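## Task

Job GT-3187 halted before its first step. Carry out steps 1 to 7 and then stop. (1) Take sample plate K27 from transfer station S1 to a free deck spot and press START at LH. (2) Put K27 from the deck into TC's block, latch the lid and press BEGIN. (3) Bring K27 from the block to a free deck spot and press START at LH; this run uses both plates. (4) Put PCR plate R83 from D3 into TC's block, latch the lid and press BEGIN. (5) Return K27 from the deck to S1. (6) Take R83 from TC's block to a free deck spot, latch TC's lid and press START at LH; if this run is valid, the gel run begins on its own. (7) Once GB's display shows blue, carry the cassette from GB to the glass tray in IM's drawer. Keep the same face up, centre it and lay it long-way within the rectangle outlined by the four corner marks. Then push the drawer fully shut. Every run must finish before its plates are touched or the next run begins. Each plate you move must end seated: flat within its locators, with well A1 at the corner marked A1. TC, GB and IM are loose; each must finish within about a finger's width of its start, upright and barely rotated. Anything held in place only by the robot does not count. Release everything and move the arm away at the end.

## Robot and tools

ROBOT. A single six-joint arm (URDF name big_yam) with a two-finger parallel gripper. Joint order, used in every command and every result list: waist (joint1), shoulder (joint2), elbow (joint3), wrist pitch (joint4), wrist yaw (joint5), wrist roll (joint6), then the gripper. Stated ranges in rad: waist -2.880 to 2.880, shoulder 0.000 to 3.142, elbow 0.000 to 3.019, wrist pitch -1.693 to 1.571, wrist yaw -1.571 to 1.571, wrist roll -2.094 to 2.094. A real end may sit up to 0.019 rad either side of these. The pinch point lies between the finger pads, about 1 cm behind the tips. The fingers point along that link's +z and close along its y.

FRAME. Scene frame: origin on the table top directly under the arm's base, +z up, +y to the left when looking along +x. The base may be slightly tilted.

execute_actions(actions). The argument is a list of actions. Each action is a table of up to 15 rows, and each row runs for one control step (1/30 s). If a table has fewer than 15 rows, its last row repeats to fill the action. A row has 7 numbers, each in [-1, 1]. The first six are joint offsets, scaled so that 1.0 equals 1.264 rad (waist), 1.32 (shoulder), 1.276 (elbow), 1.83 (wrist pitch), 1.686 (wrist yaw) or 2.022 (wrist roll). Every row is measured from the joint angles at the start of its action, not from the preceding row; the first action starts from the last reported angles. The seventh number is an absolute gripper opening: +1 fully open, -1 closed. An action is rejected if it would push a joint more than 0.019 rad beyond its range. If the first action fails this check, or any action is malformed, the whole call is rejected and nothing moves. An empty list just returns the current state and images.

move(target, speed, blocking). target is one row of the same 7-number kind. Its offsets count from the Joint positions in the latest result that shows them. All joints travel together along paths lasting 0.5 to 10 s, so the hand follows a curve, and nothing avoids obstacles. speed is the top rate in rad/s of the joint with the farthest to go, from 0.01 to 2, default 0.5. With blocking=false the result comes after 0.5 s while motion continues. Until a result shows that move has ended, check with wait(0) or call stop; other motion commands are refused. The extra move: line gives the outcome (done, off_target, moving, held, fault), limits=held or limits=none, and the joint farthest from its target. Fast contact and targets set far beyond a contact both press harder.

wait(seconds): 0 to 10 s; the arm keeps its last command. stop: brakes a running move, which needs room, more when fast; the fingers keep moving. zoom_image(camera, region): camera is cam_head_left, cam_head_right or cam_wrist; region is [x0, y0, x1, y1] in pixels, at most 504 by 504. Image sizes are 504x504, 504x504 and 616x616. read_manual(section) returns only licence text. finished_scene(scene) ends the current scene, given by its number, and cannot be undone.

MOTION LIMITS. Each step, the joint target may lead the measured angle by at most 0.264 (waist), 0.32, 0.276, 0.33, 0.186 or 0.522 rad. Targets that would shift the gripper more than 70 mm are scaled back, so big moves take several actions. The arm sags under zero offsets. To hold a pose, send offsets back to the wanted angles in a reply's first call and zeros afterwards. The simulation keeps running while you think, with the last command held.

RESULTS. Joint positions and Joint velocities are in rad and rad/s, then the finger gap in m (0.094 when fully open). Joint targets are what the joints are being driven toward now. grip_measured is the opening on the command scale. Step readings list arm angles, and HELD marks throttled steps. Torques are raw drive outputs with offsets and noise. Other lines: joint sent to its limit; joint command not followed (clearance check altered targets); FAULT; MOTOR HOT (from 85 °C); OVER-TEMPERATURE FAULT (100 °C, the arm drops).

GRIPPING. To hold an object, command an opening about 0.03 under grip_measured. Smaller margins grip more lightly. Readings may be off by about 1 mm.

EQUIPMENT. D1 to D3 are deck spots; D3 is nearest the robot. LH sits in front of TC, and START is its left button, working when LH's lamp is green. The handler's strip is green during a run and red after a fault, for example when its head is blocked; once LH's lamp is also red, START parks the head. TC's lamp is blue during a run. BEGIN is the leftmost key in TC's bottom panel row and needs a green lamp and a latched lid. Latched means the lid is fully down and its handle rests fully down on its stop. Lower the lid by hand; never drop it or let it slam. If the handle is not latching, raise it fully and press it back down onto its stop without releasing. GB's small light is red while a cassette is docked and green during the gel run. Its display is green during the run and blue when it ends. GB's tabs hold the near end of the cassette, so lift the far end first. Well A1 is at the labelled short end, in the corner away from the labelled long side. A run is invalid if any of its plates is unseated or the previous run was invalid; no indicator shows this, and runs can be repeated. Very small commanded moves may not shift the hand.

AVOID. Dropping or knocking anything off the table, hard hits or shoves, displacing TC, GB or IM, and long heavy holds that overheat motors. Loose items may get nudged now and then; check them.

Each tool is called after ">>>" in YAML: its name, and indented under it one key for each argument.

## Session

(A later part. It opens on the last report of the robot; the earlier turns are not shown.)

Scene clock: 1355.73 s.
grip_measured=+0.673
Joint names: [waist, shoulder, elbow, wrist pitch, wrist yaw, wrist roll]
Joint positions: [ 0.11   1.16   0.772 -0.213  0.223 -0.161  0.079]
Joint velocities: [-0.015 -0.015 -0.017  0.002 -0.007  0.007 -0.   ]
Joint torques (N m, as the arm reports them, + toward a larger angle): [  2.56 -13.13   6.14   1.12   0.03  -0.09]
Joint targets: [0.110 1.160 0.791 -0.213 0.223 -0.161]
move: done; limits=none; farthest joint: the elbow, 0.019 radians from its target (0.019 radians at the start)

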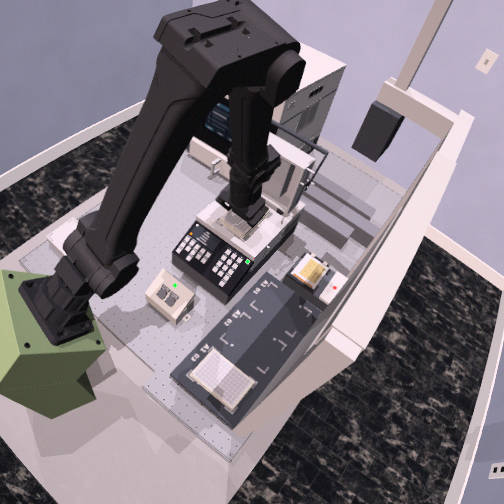

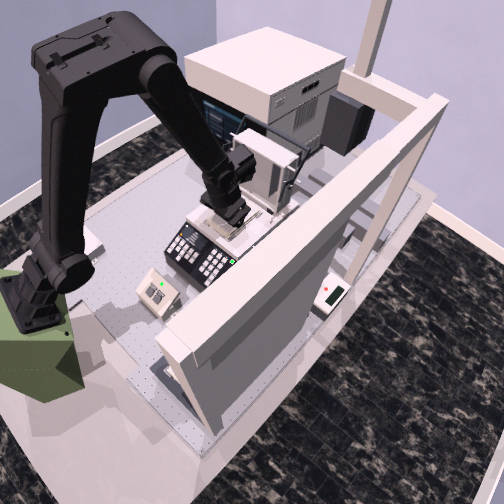

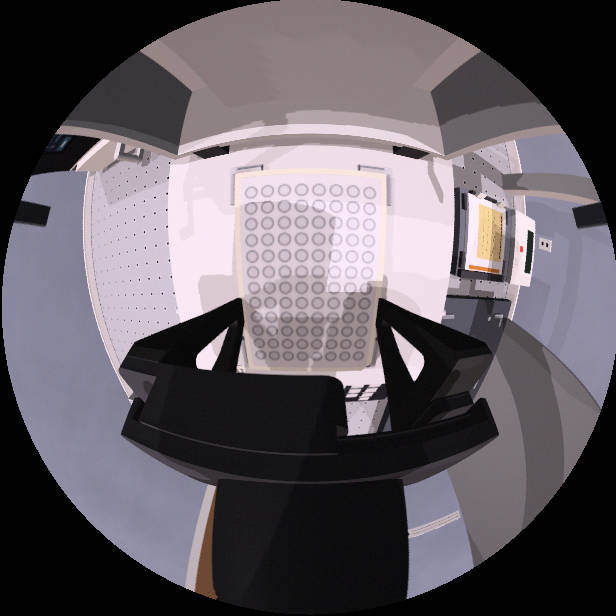

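>>> move:
  target: [0.023, -0.0545, -0.007, -0.038, 0.012, 0.014, 0.645]
  speed: 0.1

>>> move:
  target: [0.041, -0.114, 0.02, -0.086, 0.023, 0.019, 0.645]
  speed: 0.25

Scene clock: 1359.03 s.
grip_measured=+0.669
Joint names: [waist, shoulder, elbow, wrist pitch, wrist yaw, wrist roll]
Joint positions: [ 0.128  1.101  0.772 -0.272  0.24  -0.149  0.078]
Joint velocities: [-0.005  0.005 -0.002 -0.007  0.066 -0.022 -0.001]
Joint torques (N m, as the arm reports them, + toward a larger angle): [  3.33 -14.27   4.37   0.71   0.16   0.09]
Joint targets: [0.139 1.088 0.763 -0.282 0.243 -0.132]
move: done; limits=none; farthest joint: the wrist roll, 0.016 radians from its target (0.028 radians at the start)

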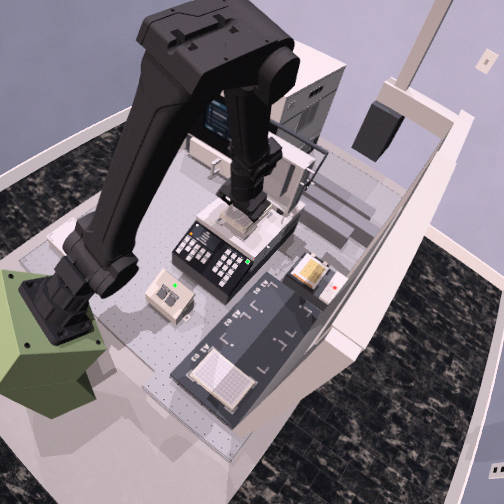

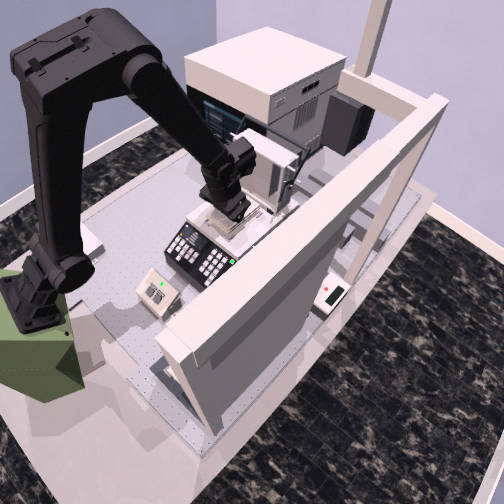

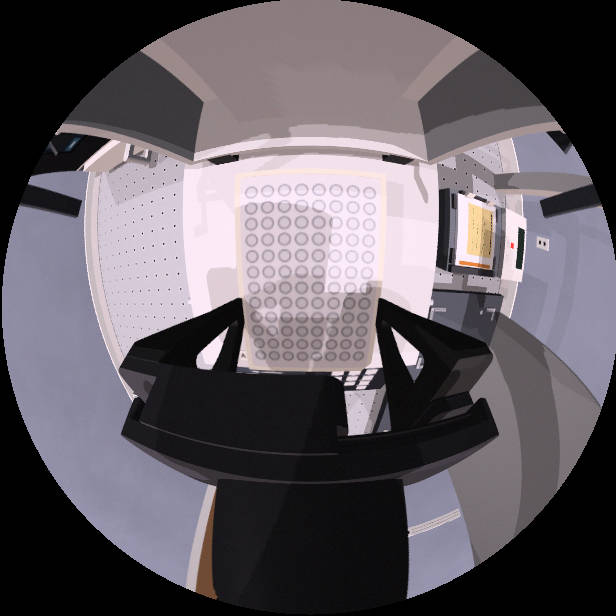

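Scene clock: 1360.10 s.
grip_measured=+0.669
Joint names: [waist, shoulder, elbow, wrist pitch, wrist yaw, wrist roll]
Joint positions: [ 0.17   0.957  0.772 -0.42   0.276 -0.127  0.078]
Joint velocities: [-0.005 -0.005  0.002 -0.007 -0.007 -0.022  0.   ]
Joint torques (N m, as the arm reports them, + toward a larger angle): [  2.91 -12.44   8.31   0.8    0.16   0.12]
Joint targets: [0.180 0.950 0.798 -0.430 0.279 -0.110]
move: off_target; limits=none; farthest joint: the elbow, 0.025 radians from its target (0.025 radians at the start)

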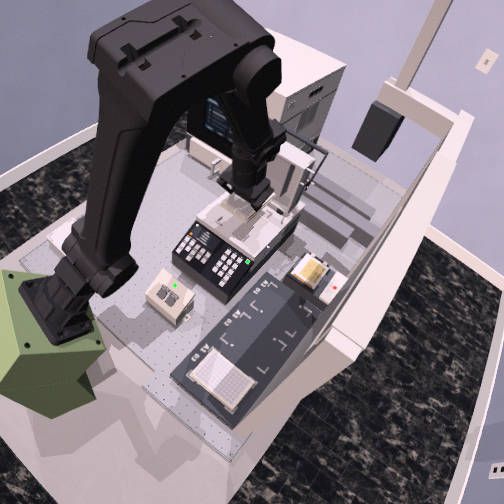

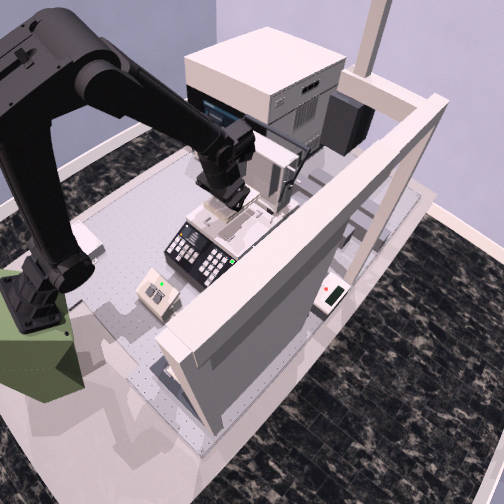

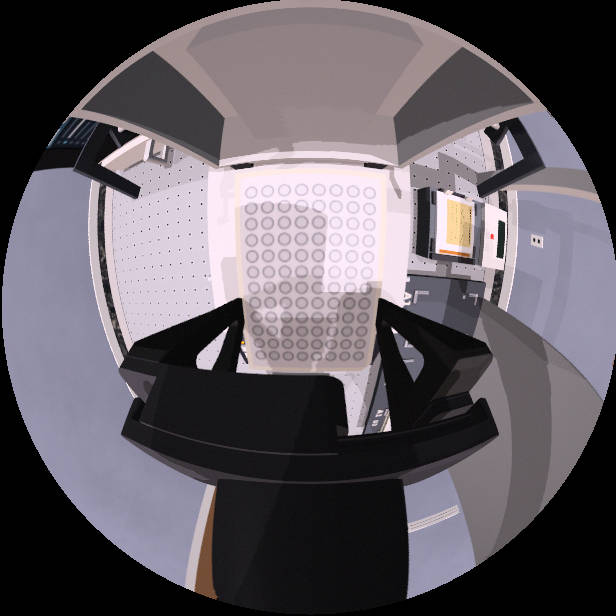

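>>> move:
  target: [-0.311, -0.125, -0.095, -0.06, -0.086, 0.286, 0.645]
  speed: 0.35

>>> move:
  target: [-0.318, 0.165, -0.126, 0.176, -0.0855, 0.2715, 0.645]
  speed: 0.35

Scene clock: 1365.63 s.
grip_measured=+0.669
Joint names: [waist, shoulder, elbow, wrist pitch, wrist yaw, wrist roll]
Joint positions: [-0.216  0.805  0.657 -0.52   0.134  0.435  0.078]
Joint velocities: [-0.005 -0.024  0.002 -0.007  0.037  0.022 -0.002]
Joint torques (N m, as the arm reports them, + toward a larger angle): [ -0.64 -11.36   5.85   0.65   0.07   0.09]
Joint targets: [-0.223 0.792 0.651 -0.529 0.131 0.451]
move: done; limits=none; farthest joint: the wrist roll, 0.016 radians from its target (0.578 radians at the start)

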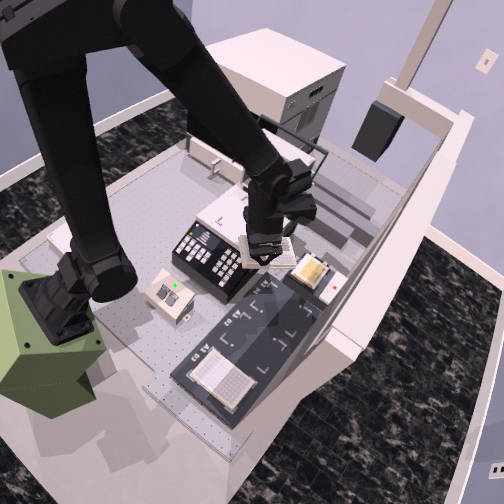

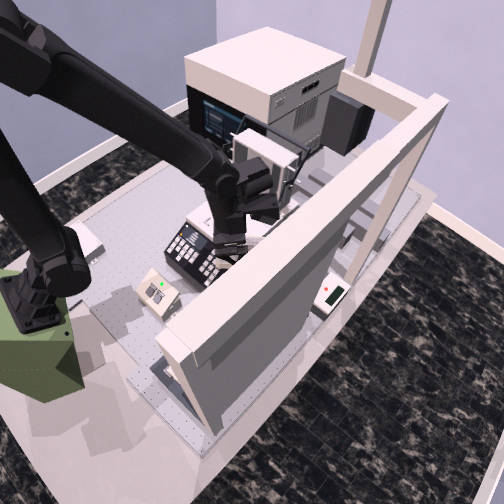

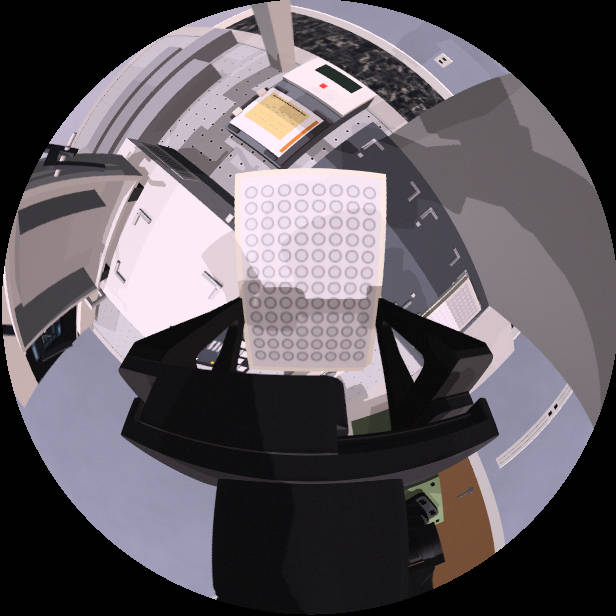

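Scene clock: 1367.93 s.
grip_measured=+0.669
Joint names: [waist, shoulder, elbow, wrist pitch, wrist yaw, wrist roll]
Joint positions: [-0.611  1.008  0.5   -0.21  -0.007  0.967  0.078]
Joint velocities: [ 0.005 -0.015  0.012 -0.002 -0.007 -0.051 -0.   ]
Joint torques (N m, as the arm reports them, + toward a larger angle): [-2.14 -8.41  3.11  1.5   0.18  0.11]
Joint targets: [-0.618 1.023 0.496 -0.198 -0.010 0.984]
move: done; limits=none; farthest joint: the wrist roll, 0.017 radians from its target (0.549 radians at the start)

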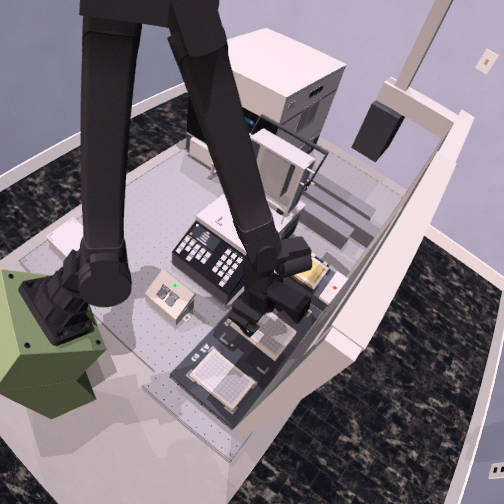

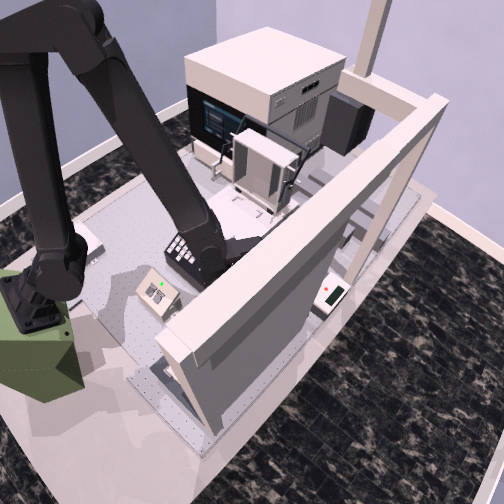

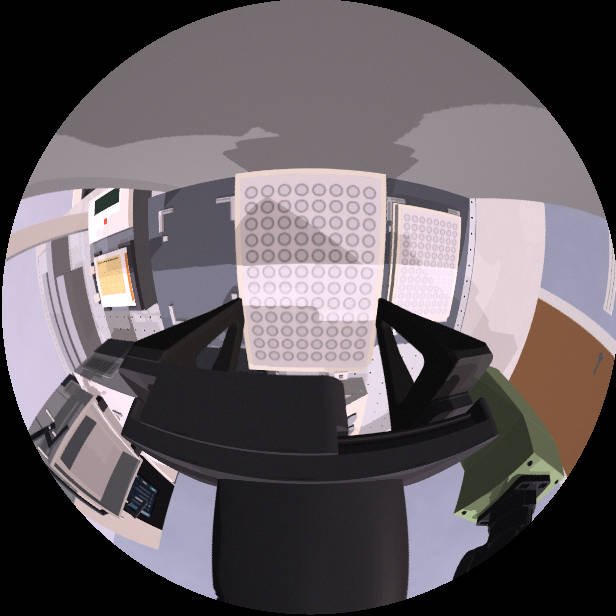

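>>> move:
  target: [0.048, 0.2227, -0.0153, 0.1787, 0.0225, 0.0208, 0.645]
  speed: 0.25

>>> zoom_image:
  camera: "cam_wrist"
  region: [190, 130, 430, 370]

Scene clock: 1375.00 s.
grip_measured=+0.669
Joint names: [waist, shoulder, elbow, wrist pitch, wrist yaw, wrist roll]
Joint positions: [-0.562  1.287  0.485  0.104  0.027  0.993  0.078]
Joint velocities: [ 0.005  0.005 -0.002 -0.002 -0.037 -0.007 -0.   ]
Joint torques (N m, as the arm reports them, + toward a larger angle): [-0.58 -9.78  0.35  1.41  0.4   0.1 ]
Joint targets: [-0.551 1.302 0.480 0.117 0.031 1.009]
move: done; limits=none; farthest joint: the wrist roll, 0.016 radians from its target (0.041 radians at the start)

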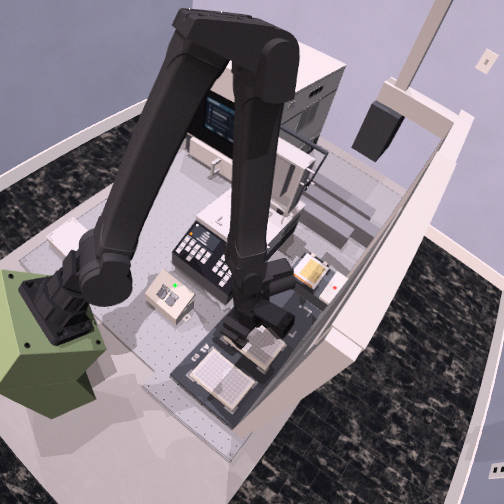

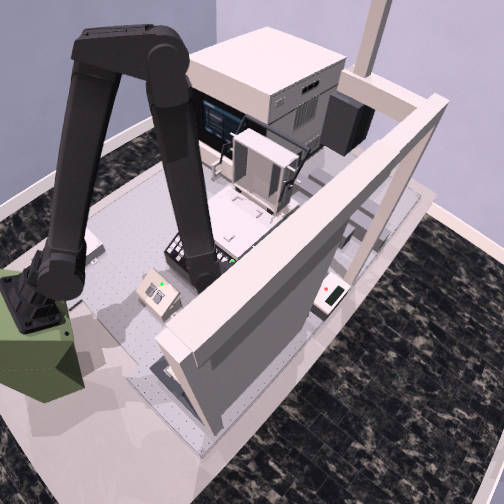

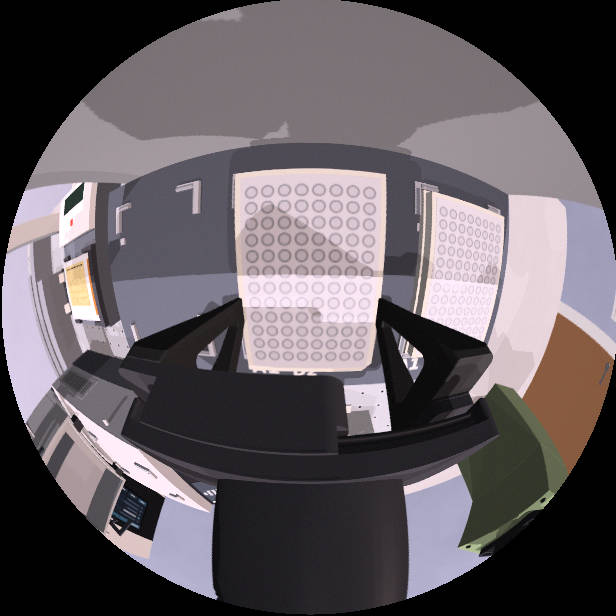

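Region (190, 130, 430, 370) of cam_wrist's 616x616 image, scaled by 2.100, with more detail than that image has.

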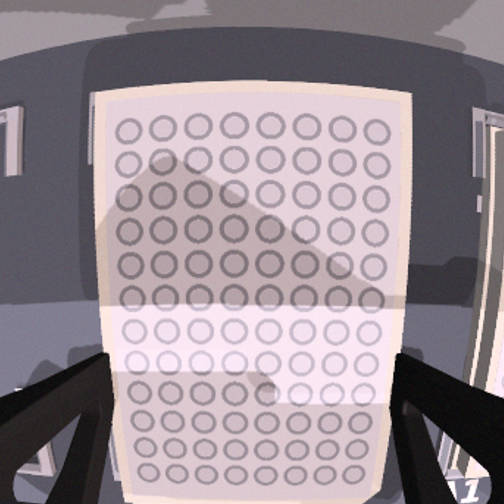

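>>> move:
  target: [0.0151, 0.0386, 0.019, 0.022, 0.006, 0.0104, 0.645]
  speed: 0.06

>>> zoom_image:
  camera: "cam_wrist"
  region: [190, 130, 430, 370]

Scene clock: 1383.27 s.
grip_measured=+0.669
Joint names: [waist, shoulder, elbow, wrist pitch, wrist yaw, wrist roll]
Joint positions: [-0.555  1.319  0.5    0.132  0.034  0.998  0.078]
Joint velocities: [-0.015 -0.005 -0.007 -0.007  0.037 -0.066 -0.   ]
Joint torques (N m, as the arm reports them, + toward a larger angle): [-0.99 -9.56  1.36  1.59  0.41  0.08]
Joint targets: [-0.543 1.338 0.509 0.144 0.038 1.015]
move: done; limits=none; farthest joint: the shoulder, 0.019 radians from its target (0.050 radians at the start)

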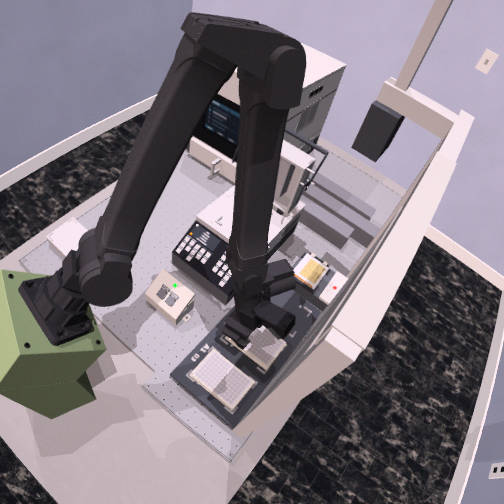

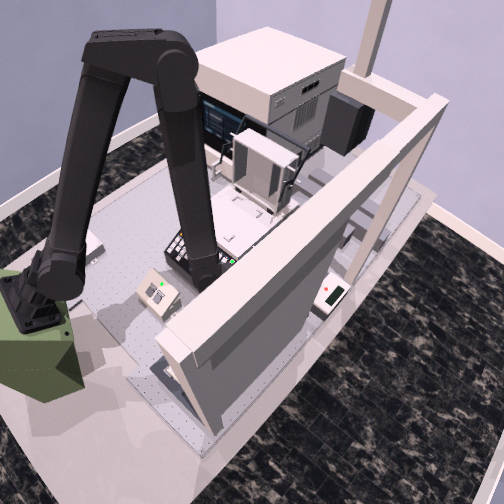

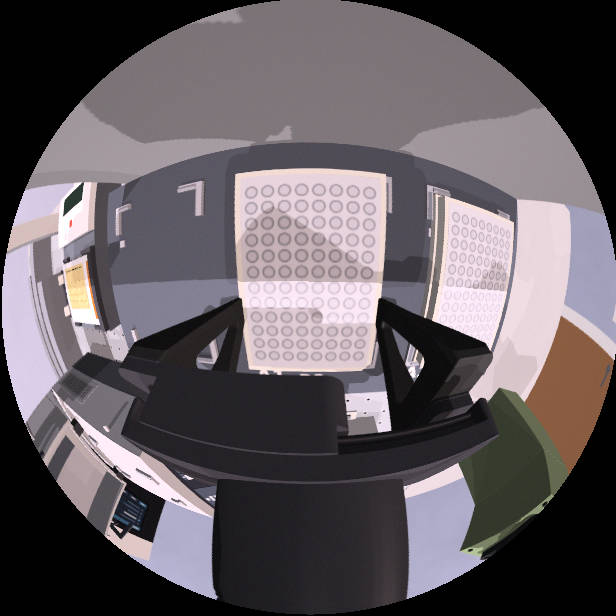

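Region (190, 130, 430, 370) of cam_wrist's 616x616 image, scaled by 2.100, with more detail than that image has.

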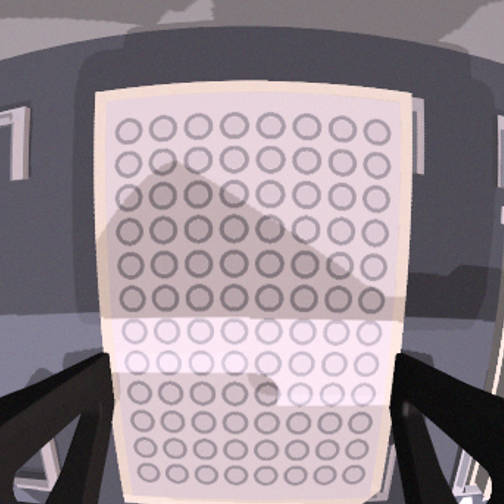

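>>> move:
  target: [0.011, 0.012, -0.0085, 0.006, 0.002, 0.007, 0.645]
  speed: 0.03

>>> zoom_image:
  camera: "cam_wrist"
  region: [190, 130, 430, 370]

Scene clock: 1394.53 s.
grip_measured=+0.669
Joint names: [waist, shoulder, elbow, wrist pitch, wrist yaw, wrist roll]
Joint positions: [-0.552  1.319  0.494  0.132  0.034  0.999  0.078]
Joint velocities: [-0.015 -0.024  0.002 -0.012  0.022 -0.066 -0.001]
Joint torques (N m, as the arm reports them, + toward a larger angle): [-1.12 -9.56 -0.02  1.33  0.42  0.08]
Joint targets: [-0.541 1.335 0.489 0.143 0.037 1.012]
move: done; limits=none; farthest joint: the shoulder, 0.016 radians from its target (0.016 radians at the start)

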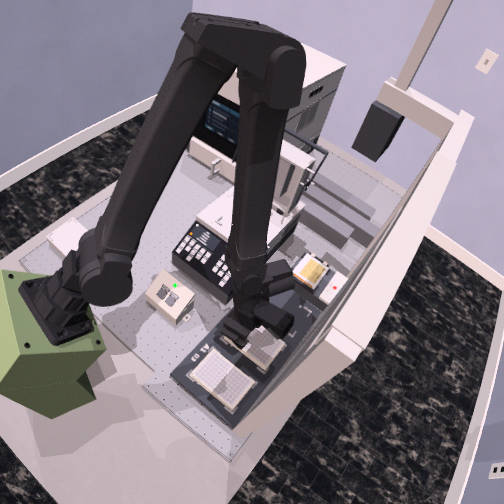

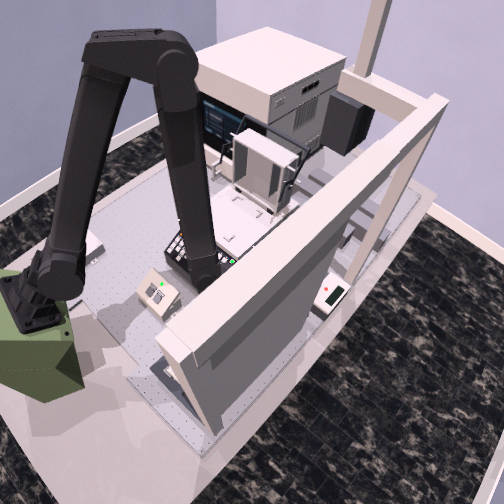

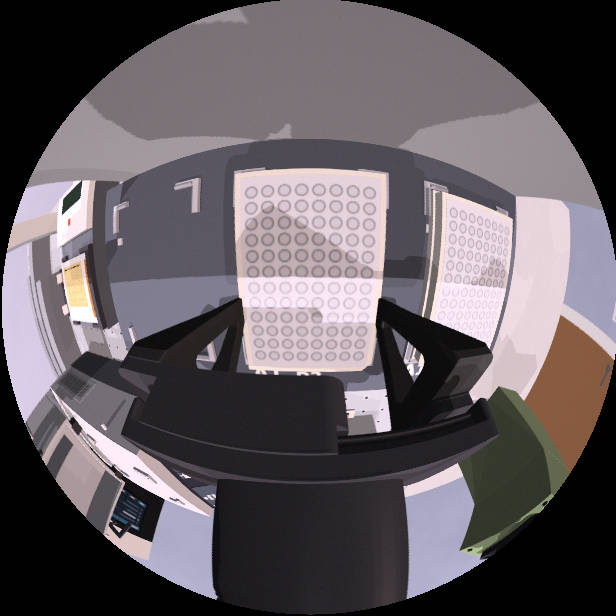

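Region (190, 130, 430, 370) of cam_wrist's 616x616 image, scaled by 2.100, with more detail than that image has.

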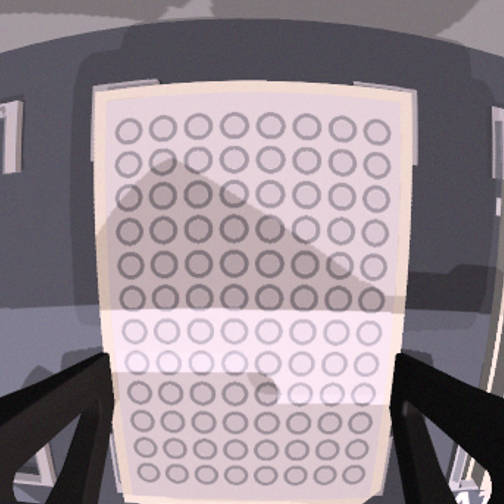

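>>> move:
  target: [0.0113, 0.038, 0.0, 0.0262, 0.003, 0.0085, 0.645]
  speed: 0.04

>>> zoom_image:
  camera: "cam_wrist"
  region: [190, 130, 430, 370]

Scene clock: 1400.13 s.
grip_measured=+0.669
Joint names: [waist, shoulder, elbow, wrist pitch, wrist yaw, wrist roll]
Joint positions: [-0.55   1.338  0.494  0.16   0.038  1.     0.078]
Joint velocities: [-0.005 -0.024  0.007  0.002 -0.037  0.037  0.002]
Joint torques (N m, as the arm reports them, + toward a larger angle): [-1.14 -8.72  0.39  1.75  0.36  0.09]
Joint targets: [-0.538 1.369 0.494 0.179 0.039 1.016]
move: off_target; limits=none; farthest joint: the shoulder, 0.031 radians from its target (0.050 radians at the start)

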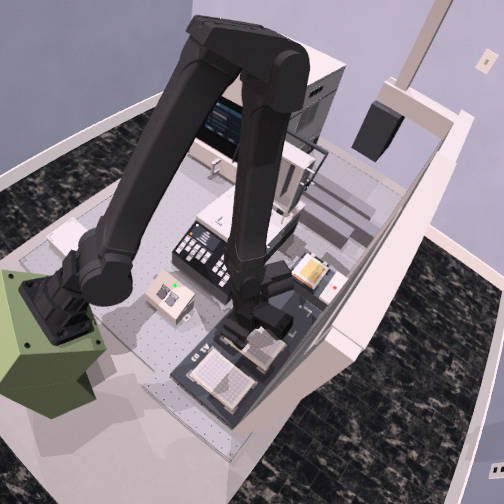

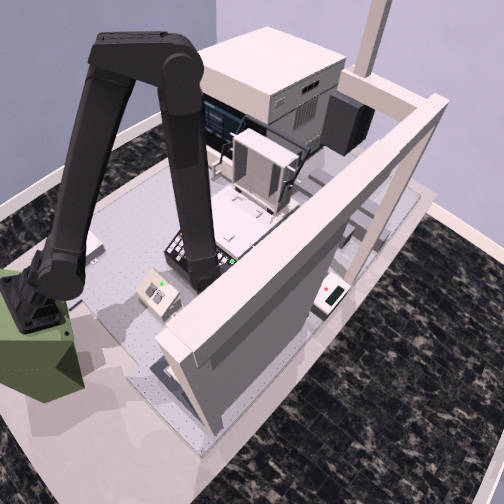

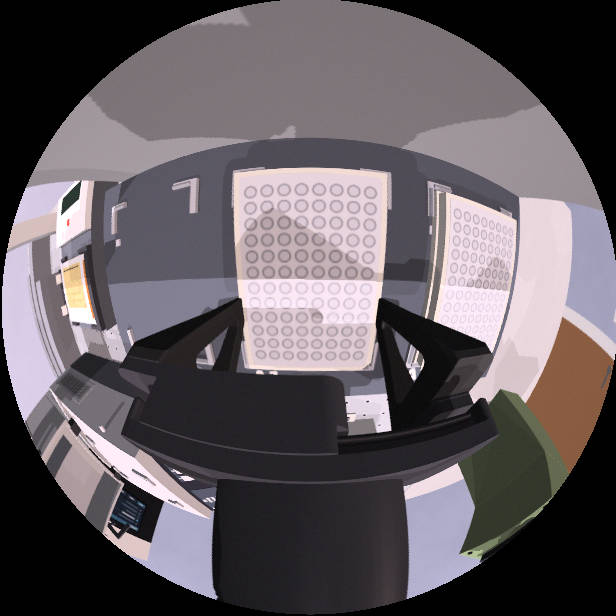

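Region (190, 130, 430, 370) of cam_wrist's 616x616 image, scaled by 2.100, with more detail than that image has.

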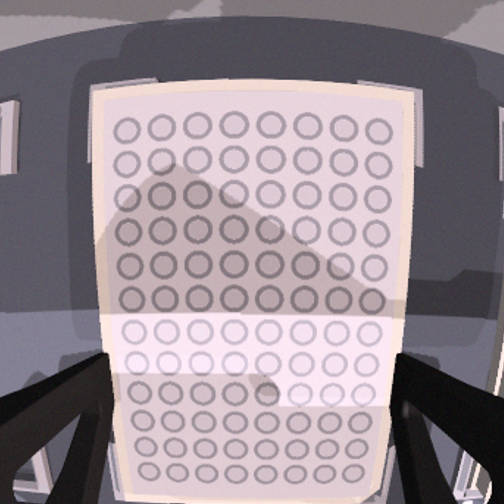

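>>> move:
  target: [0.0115, 0.0, -0.0075, 0.0, 0.0, 0.0, 0.645]
  speed: 0.03

>>> zoom_image:
  camera: "cam_wrist"
  region: [190, 130, 430, 370]

Scene clock: 1404.60 s.
grip_measured=+0.669
Joint names: [waist, shoulder, elbow, wrist pitch, wrist yaw, wrist roll]
Joint positions: [-0.55   1.338  0.493  0.16   0.038  1.     0.078]
Joint velocities: [ 0.005 -0.005 -0.007 -0.002  0.022 -0.022  0.   ]
Joint torques (N m, as the arm reports them, + toward a larger angle): [ -0.62 -11.13  -0.4    0.99   0.27  -0.11]
Joint targets: [-0.536 1.338 0.485 0.160 0.038 1.000]
move: done; limits=none; farthest joint: the waist, 0.015 radians from its target (0.015 radians at the start)

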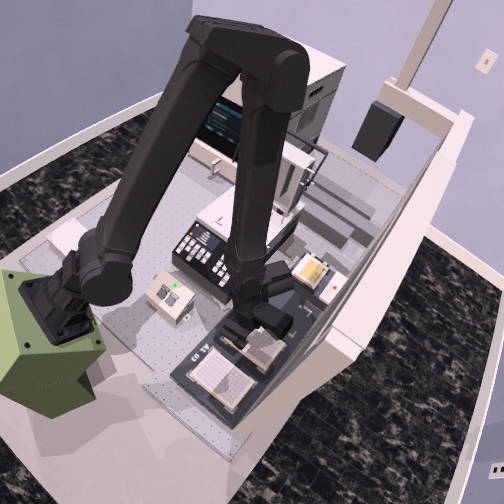

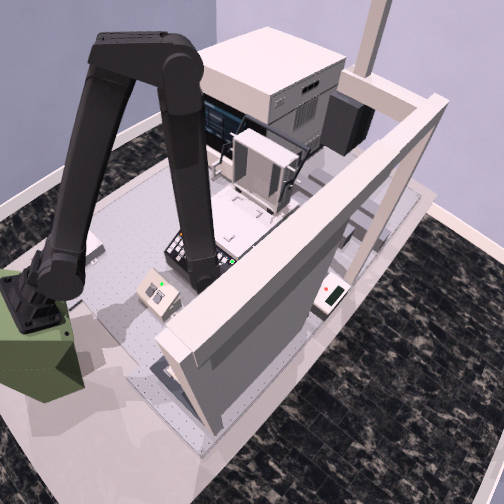

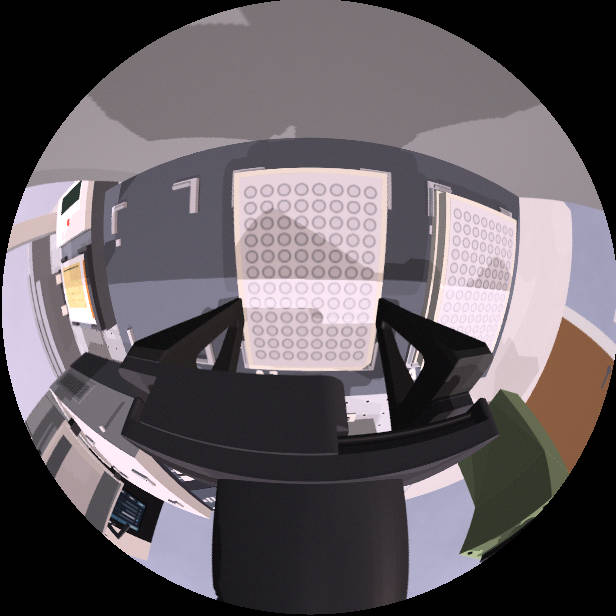

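Region (190, 130, 430, 370) of cam_wrist's 616x616 image, scaled by 2.100, with more detail than that image has.

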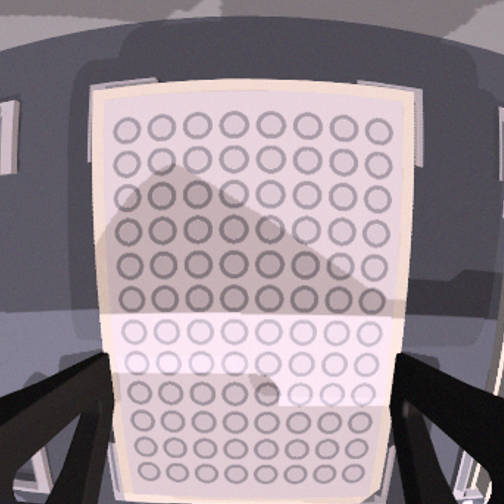

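>>> move:
  target: [0.012, -0.012, 0.0, -0.0148, 0.0, 0.0, 0.645]
  speed: 0.03

>>> zoom_image:
  camera: "cam_wrist"
  region: [190, 130, 430, 370]

Scene clock: 1408.20 s.
grip_measured=+0.669
Joint names: [waist, shoulder, elbow, wrist pitch, wrist yaw, wrist roll]
Joint positions: [-0.547  1.334  0.493  0.147  0.038  1.     0.078]
Joint velocities: [-0.005  0.005  0.012 -0.002  0.022 -0.081  0.001]
Joint torques (N m, as the arm reports them, + toward a larger angle): [ -0.45 -11.99   0.21   0.51   0.33  -0.08]
Joint targets: [-0.535 1.322 0.493 0.133 0.038 1.000]
move: done; limits=none; farthest joint: the wrist pitch, 0.014 radians from its target (0.027 radians at the start)

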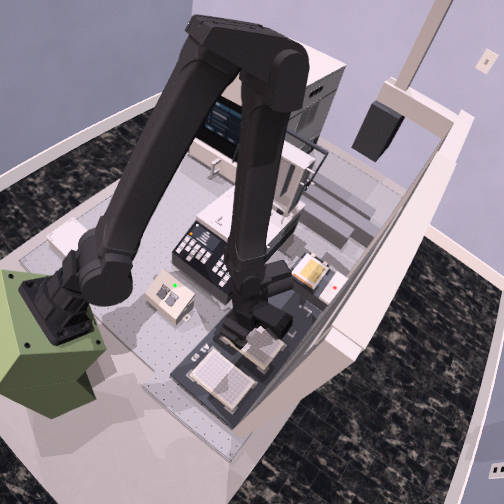

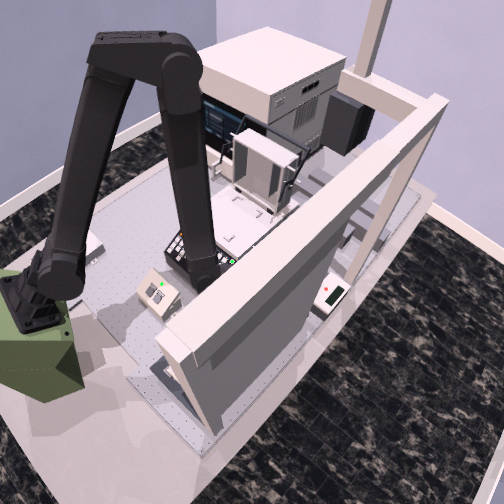

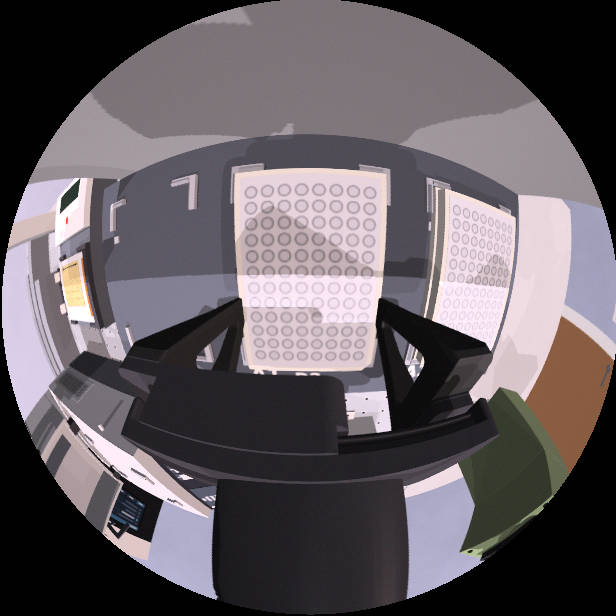

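Region (190, 130, 430, 370) of cam_wrist's 616x616 image, scaled by 2.100, with more detail than that image has.

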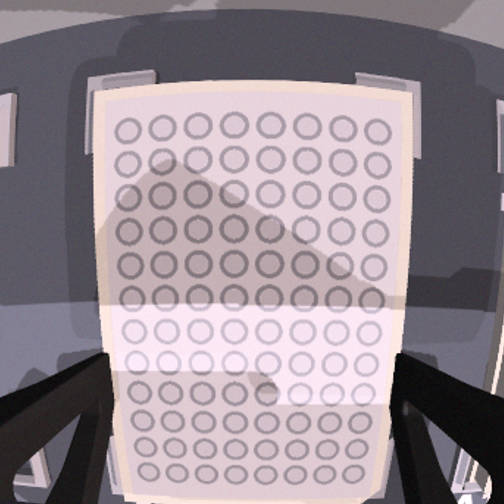

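>>> move:
  target: [0.005, 0.024, 0.0, 0.0145, 0.0, 0.0, 0.645]
  speed: 0.03

>>> zoom_image:
  camera: "cam_wrist"
  region: [190, 130, 430, 370]

Scene clock: 1413.13 s.
grip_measured=+0.669
Joint names: [waist, shoulder, elbow, wrist pitch, wrist yaw, wrist roll]
Joint positions: [-0.547  1.342  0.493  0.161  0.038  1.     0.078]
Joint velocities: [ 0.005 -0.015  0.007 -0.002  0.037  0.007  0.001]
Joint torques (N m, as the arm reports them, + toward a larger angle): [-1.48 -8.95  0.33  1.41  0.29 -0.1 ]
Joint targets: [-0.540 1.366 0.493 0.174 0.038 1.000]
move: off_target; limits=none; farthest joint: the shoulder, 0.023 radians from its target (0.031 radians at the start)

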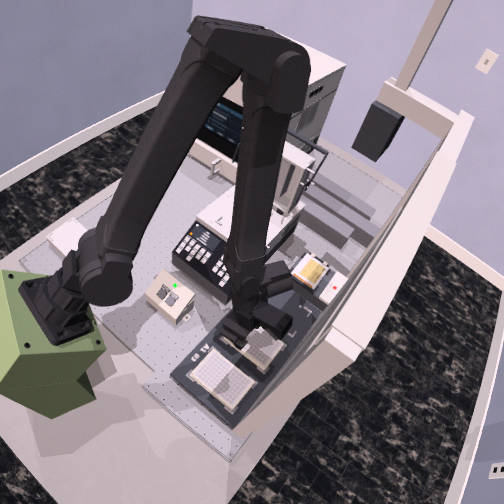

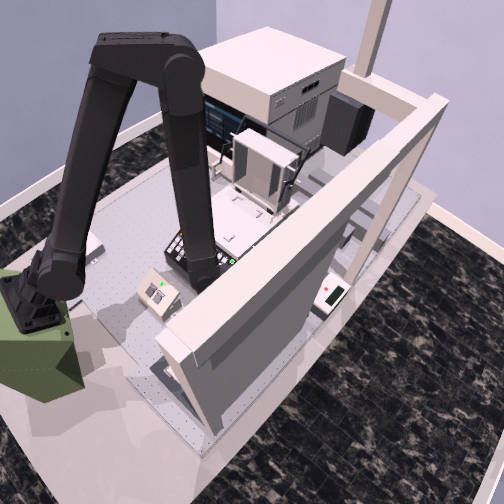

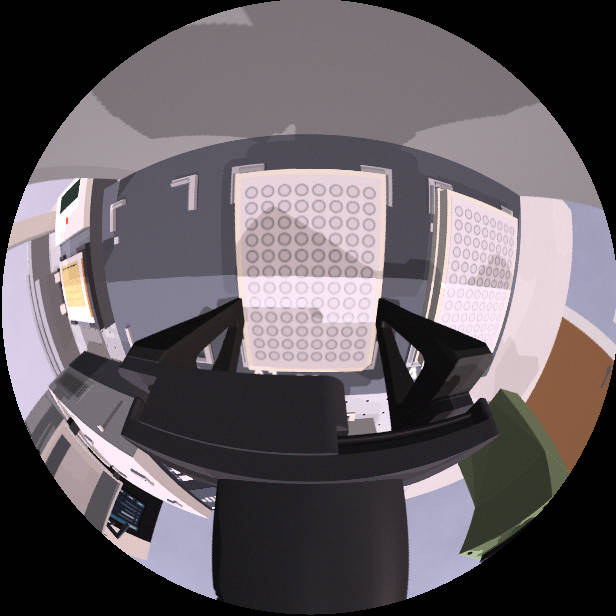

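Region (190, 130, 430, 370) of cam_wrist's 616x616 image, scaled by 2.100, with more detail than that image has.

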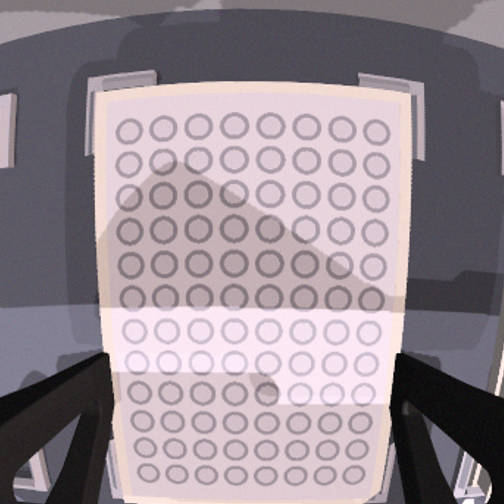

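>>> move:
  target: [0.0, 0.0, 0.0, 0.0, 0.0, 0.0, 1.0]
  speed: 0.1

>>> move:
  target: [-0.05, -0.264, 0.012, -0.209, -0.028, -0.024, 1.0]
  speed: 0.3

>>> zoom_image:
  camera: "cam_wrist"
  region: [190, 150, 490, 370]

Scene clock: 1416.03 s.
grip_measured=+1.000
Joint names: [waist, shoulder, elbow, wrist pitch, wrist yaw, wrist roll]
Joint positions: [-0.547  1.342  0.493  0.161  0.038  1.     0.094]
Joint velocities: [-0.015 -0.005  0.002 -0.007 -0.022 -0.022  0.   ]
Joint torques (N m, as the arm reports them, + toward a larger angle): [ -2.41 -11.62   0.16   1.03   0.28  -0.06]
Joint targets: [-0.547 1.342 0.493 0.161 0.038 1.000]
move: done; limits=none; farthest joint: the waist, 0.000 radians from its target (0.000 radians at the start)

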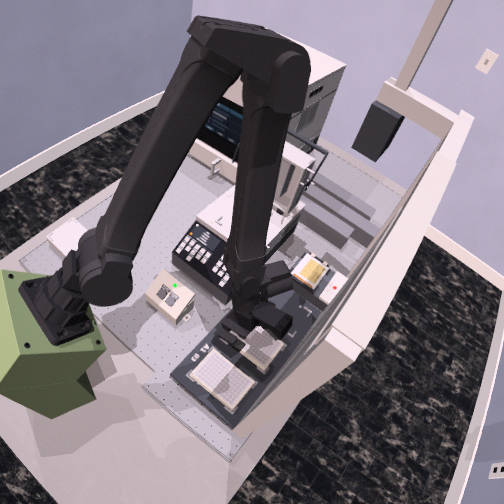

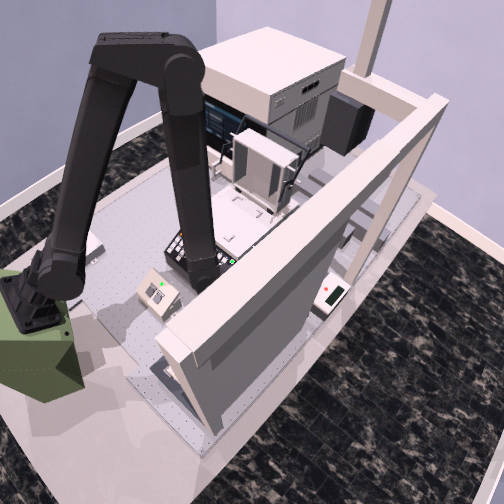

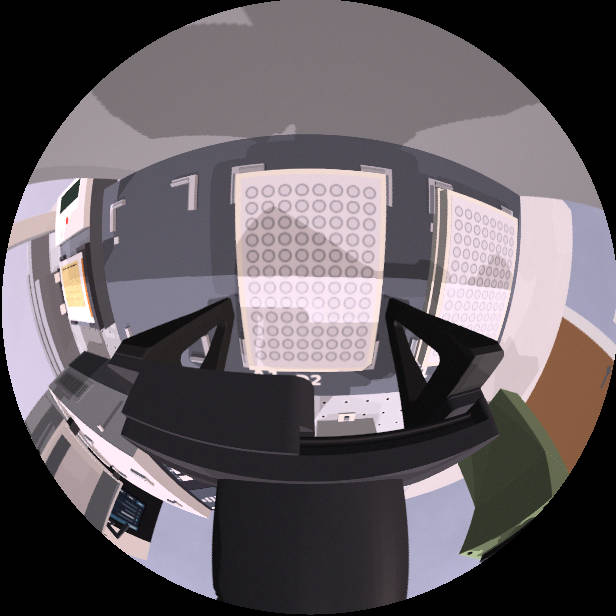

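Scene clock: 1417.77 s.
grip_measured=+1.000
Joint names: [waist, shoulder, elbow, wrist pitch, wrist yaw, wrist roll]
Joint positions: [-0.6    1.     0.493 -0.211 -0.006  0.968  0.094]
Joint velocities: [-0.005 -0.034 -0.017  0.002  0.007 -0.037  0.   ]
Joint torques (N m, as the arm reports them, + toward a larger angle): [ -2.26 -10.55   4.66   0.39   0.15  -0.24]
Joint targets: [-0.610 0.994 0.509 -0.221 -0.010 0.952]
move: done; limits=none; farthest joint: the wrist roll, 0.016 radians from its target (0.049 radians at the start)

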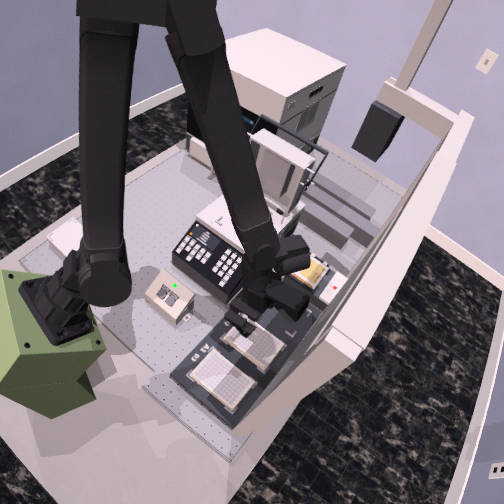

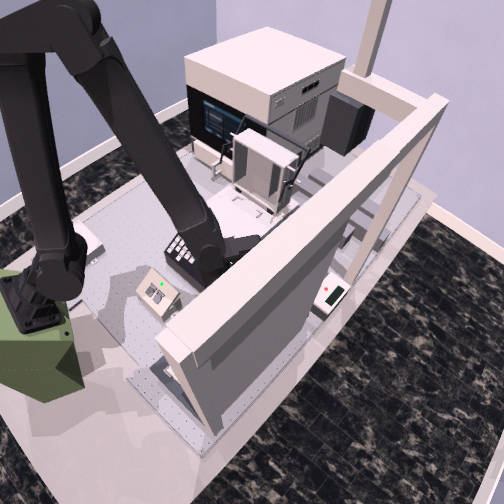

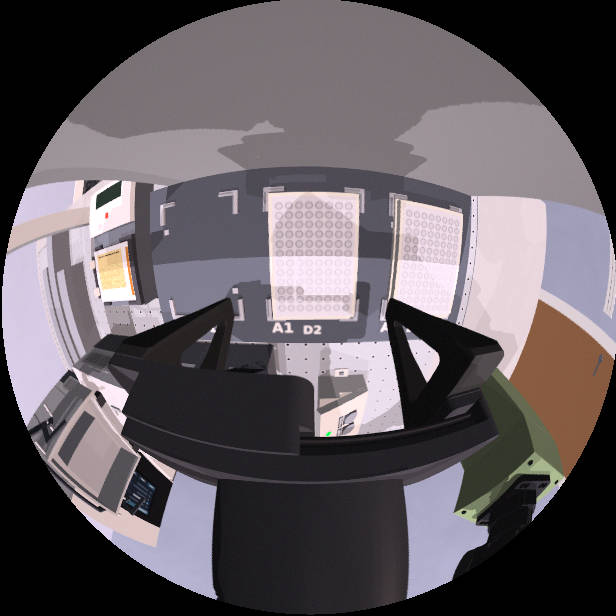

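Region (190, 150, 490, 370) of cam_wrist's 616x616 image, scaled by 1.680, with more detail than that image has; it fills the top 370 rows of this view, and the rest is white.

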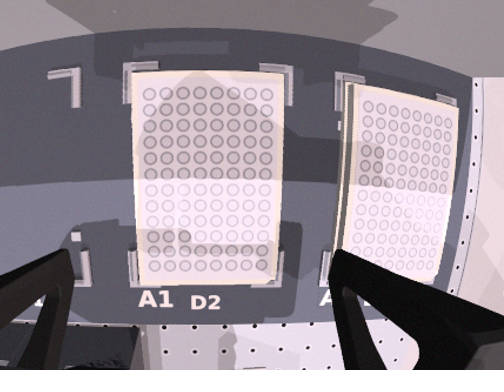

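>>> zoom_image:
  camera: "cam_head_left"
  region: [165, 300, 305, 440]

Region (165, 300, 305, 440) of cam_head_left's 504x504 image, scaled by 3.600, with more detail than that image has.

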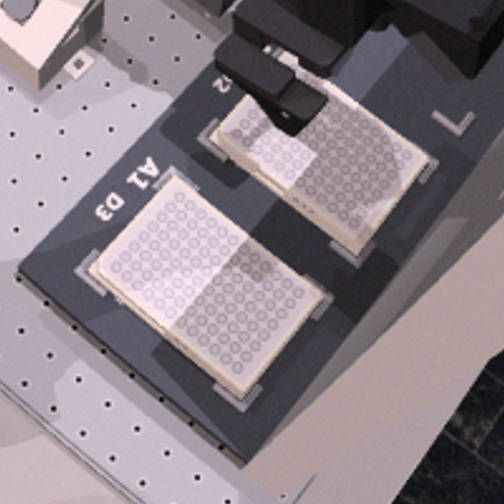

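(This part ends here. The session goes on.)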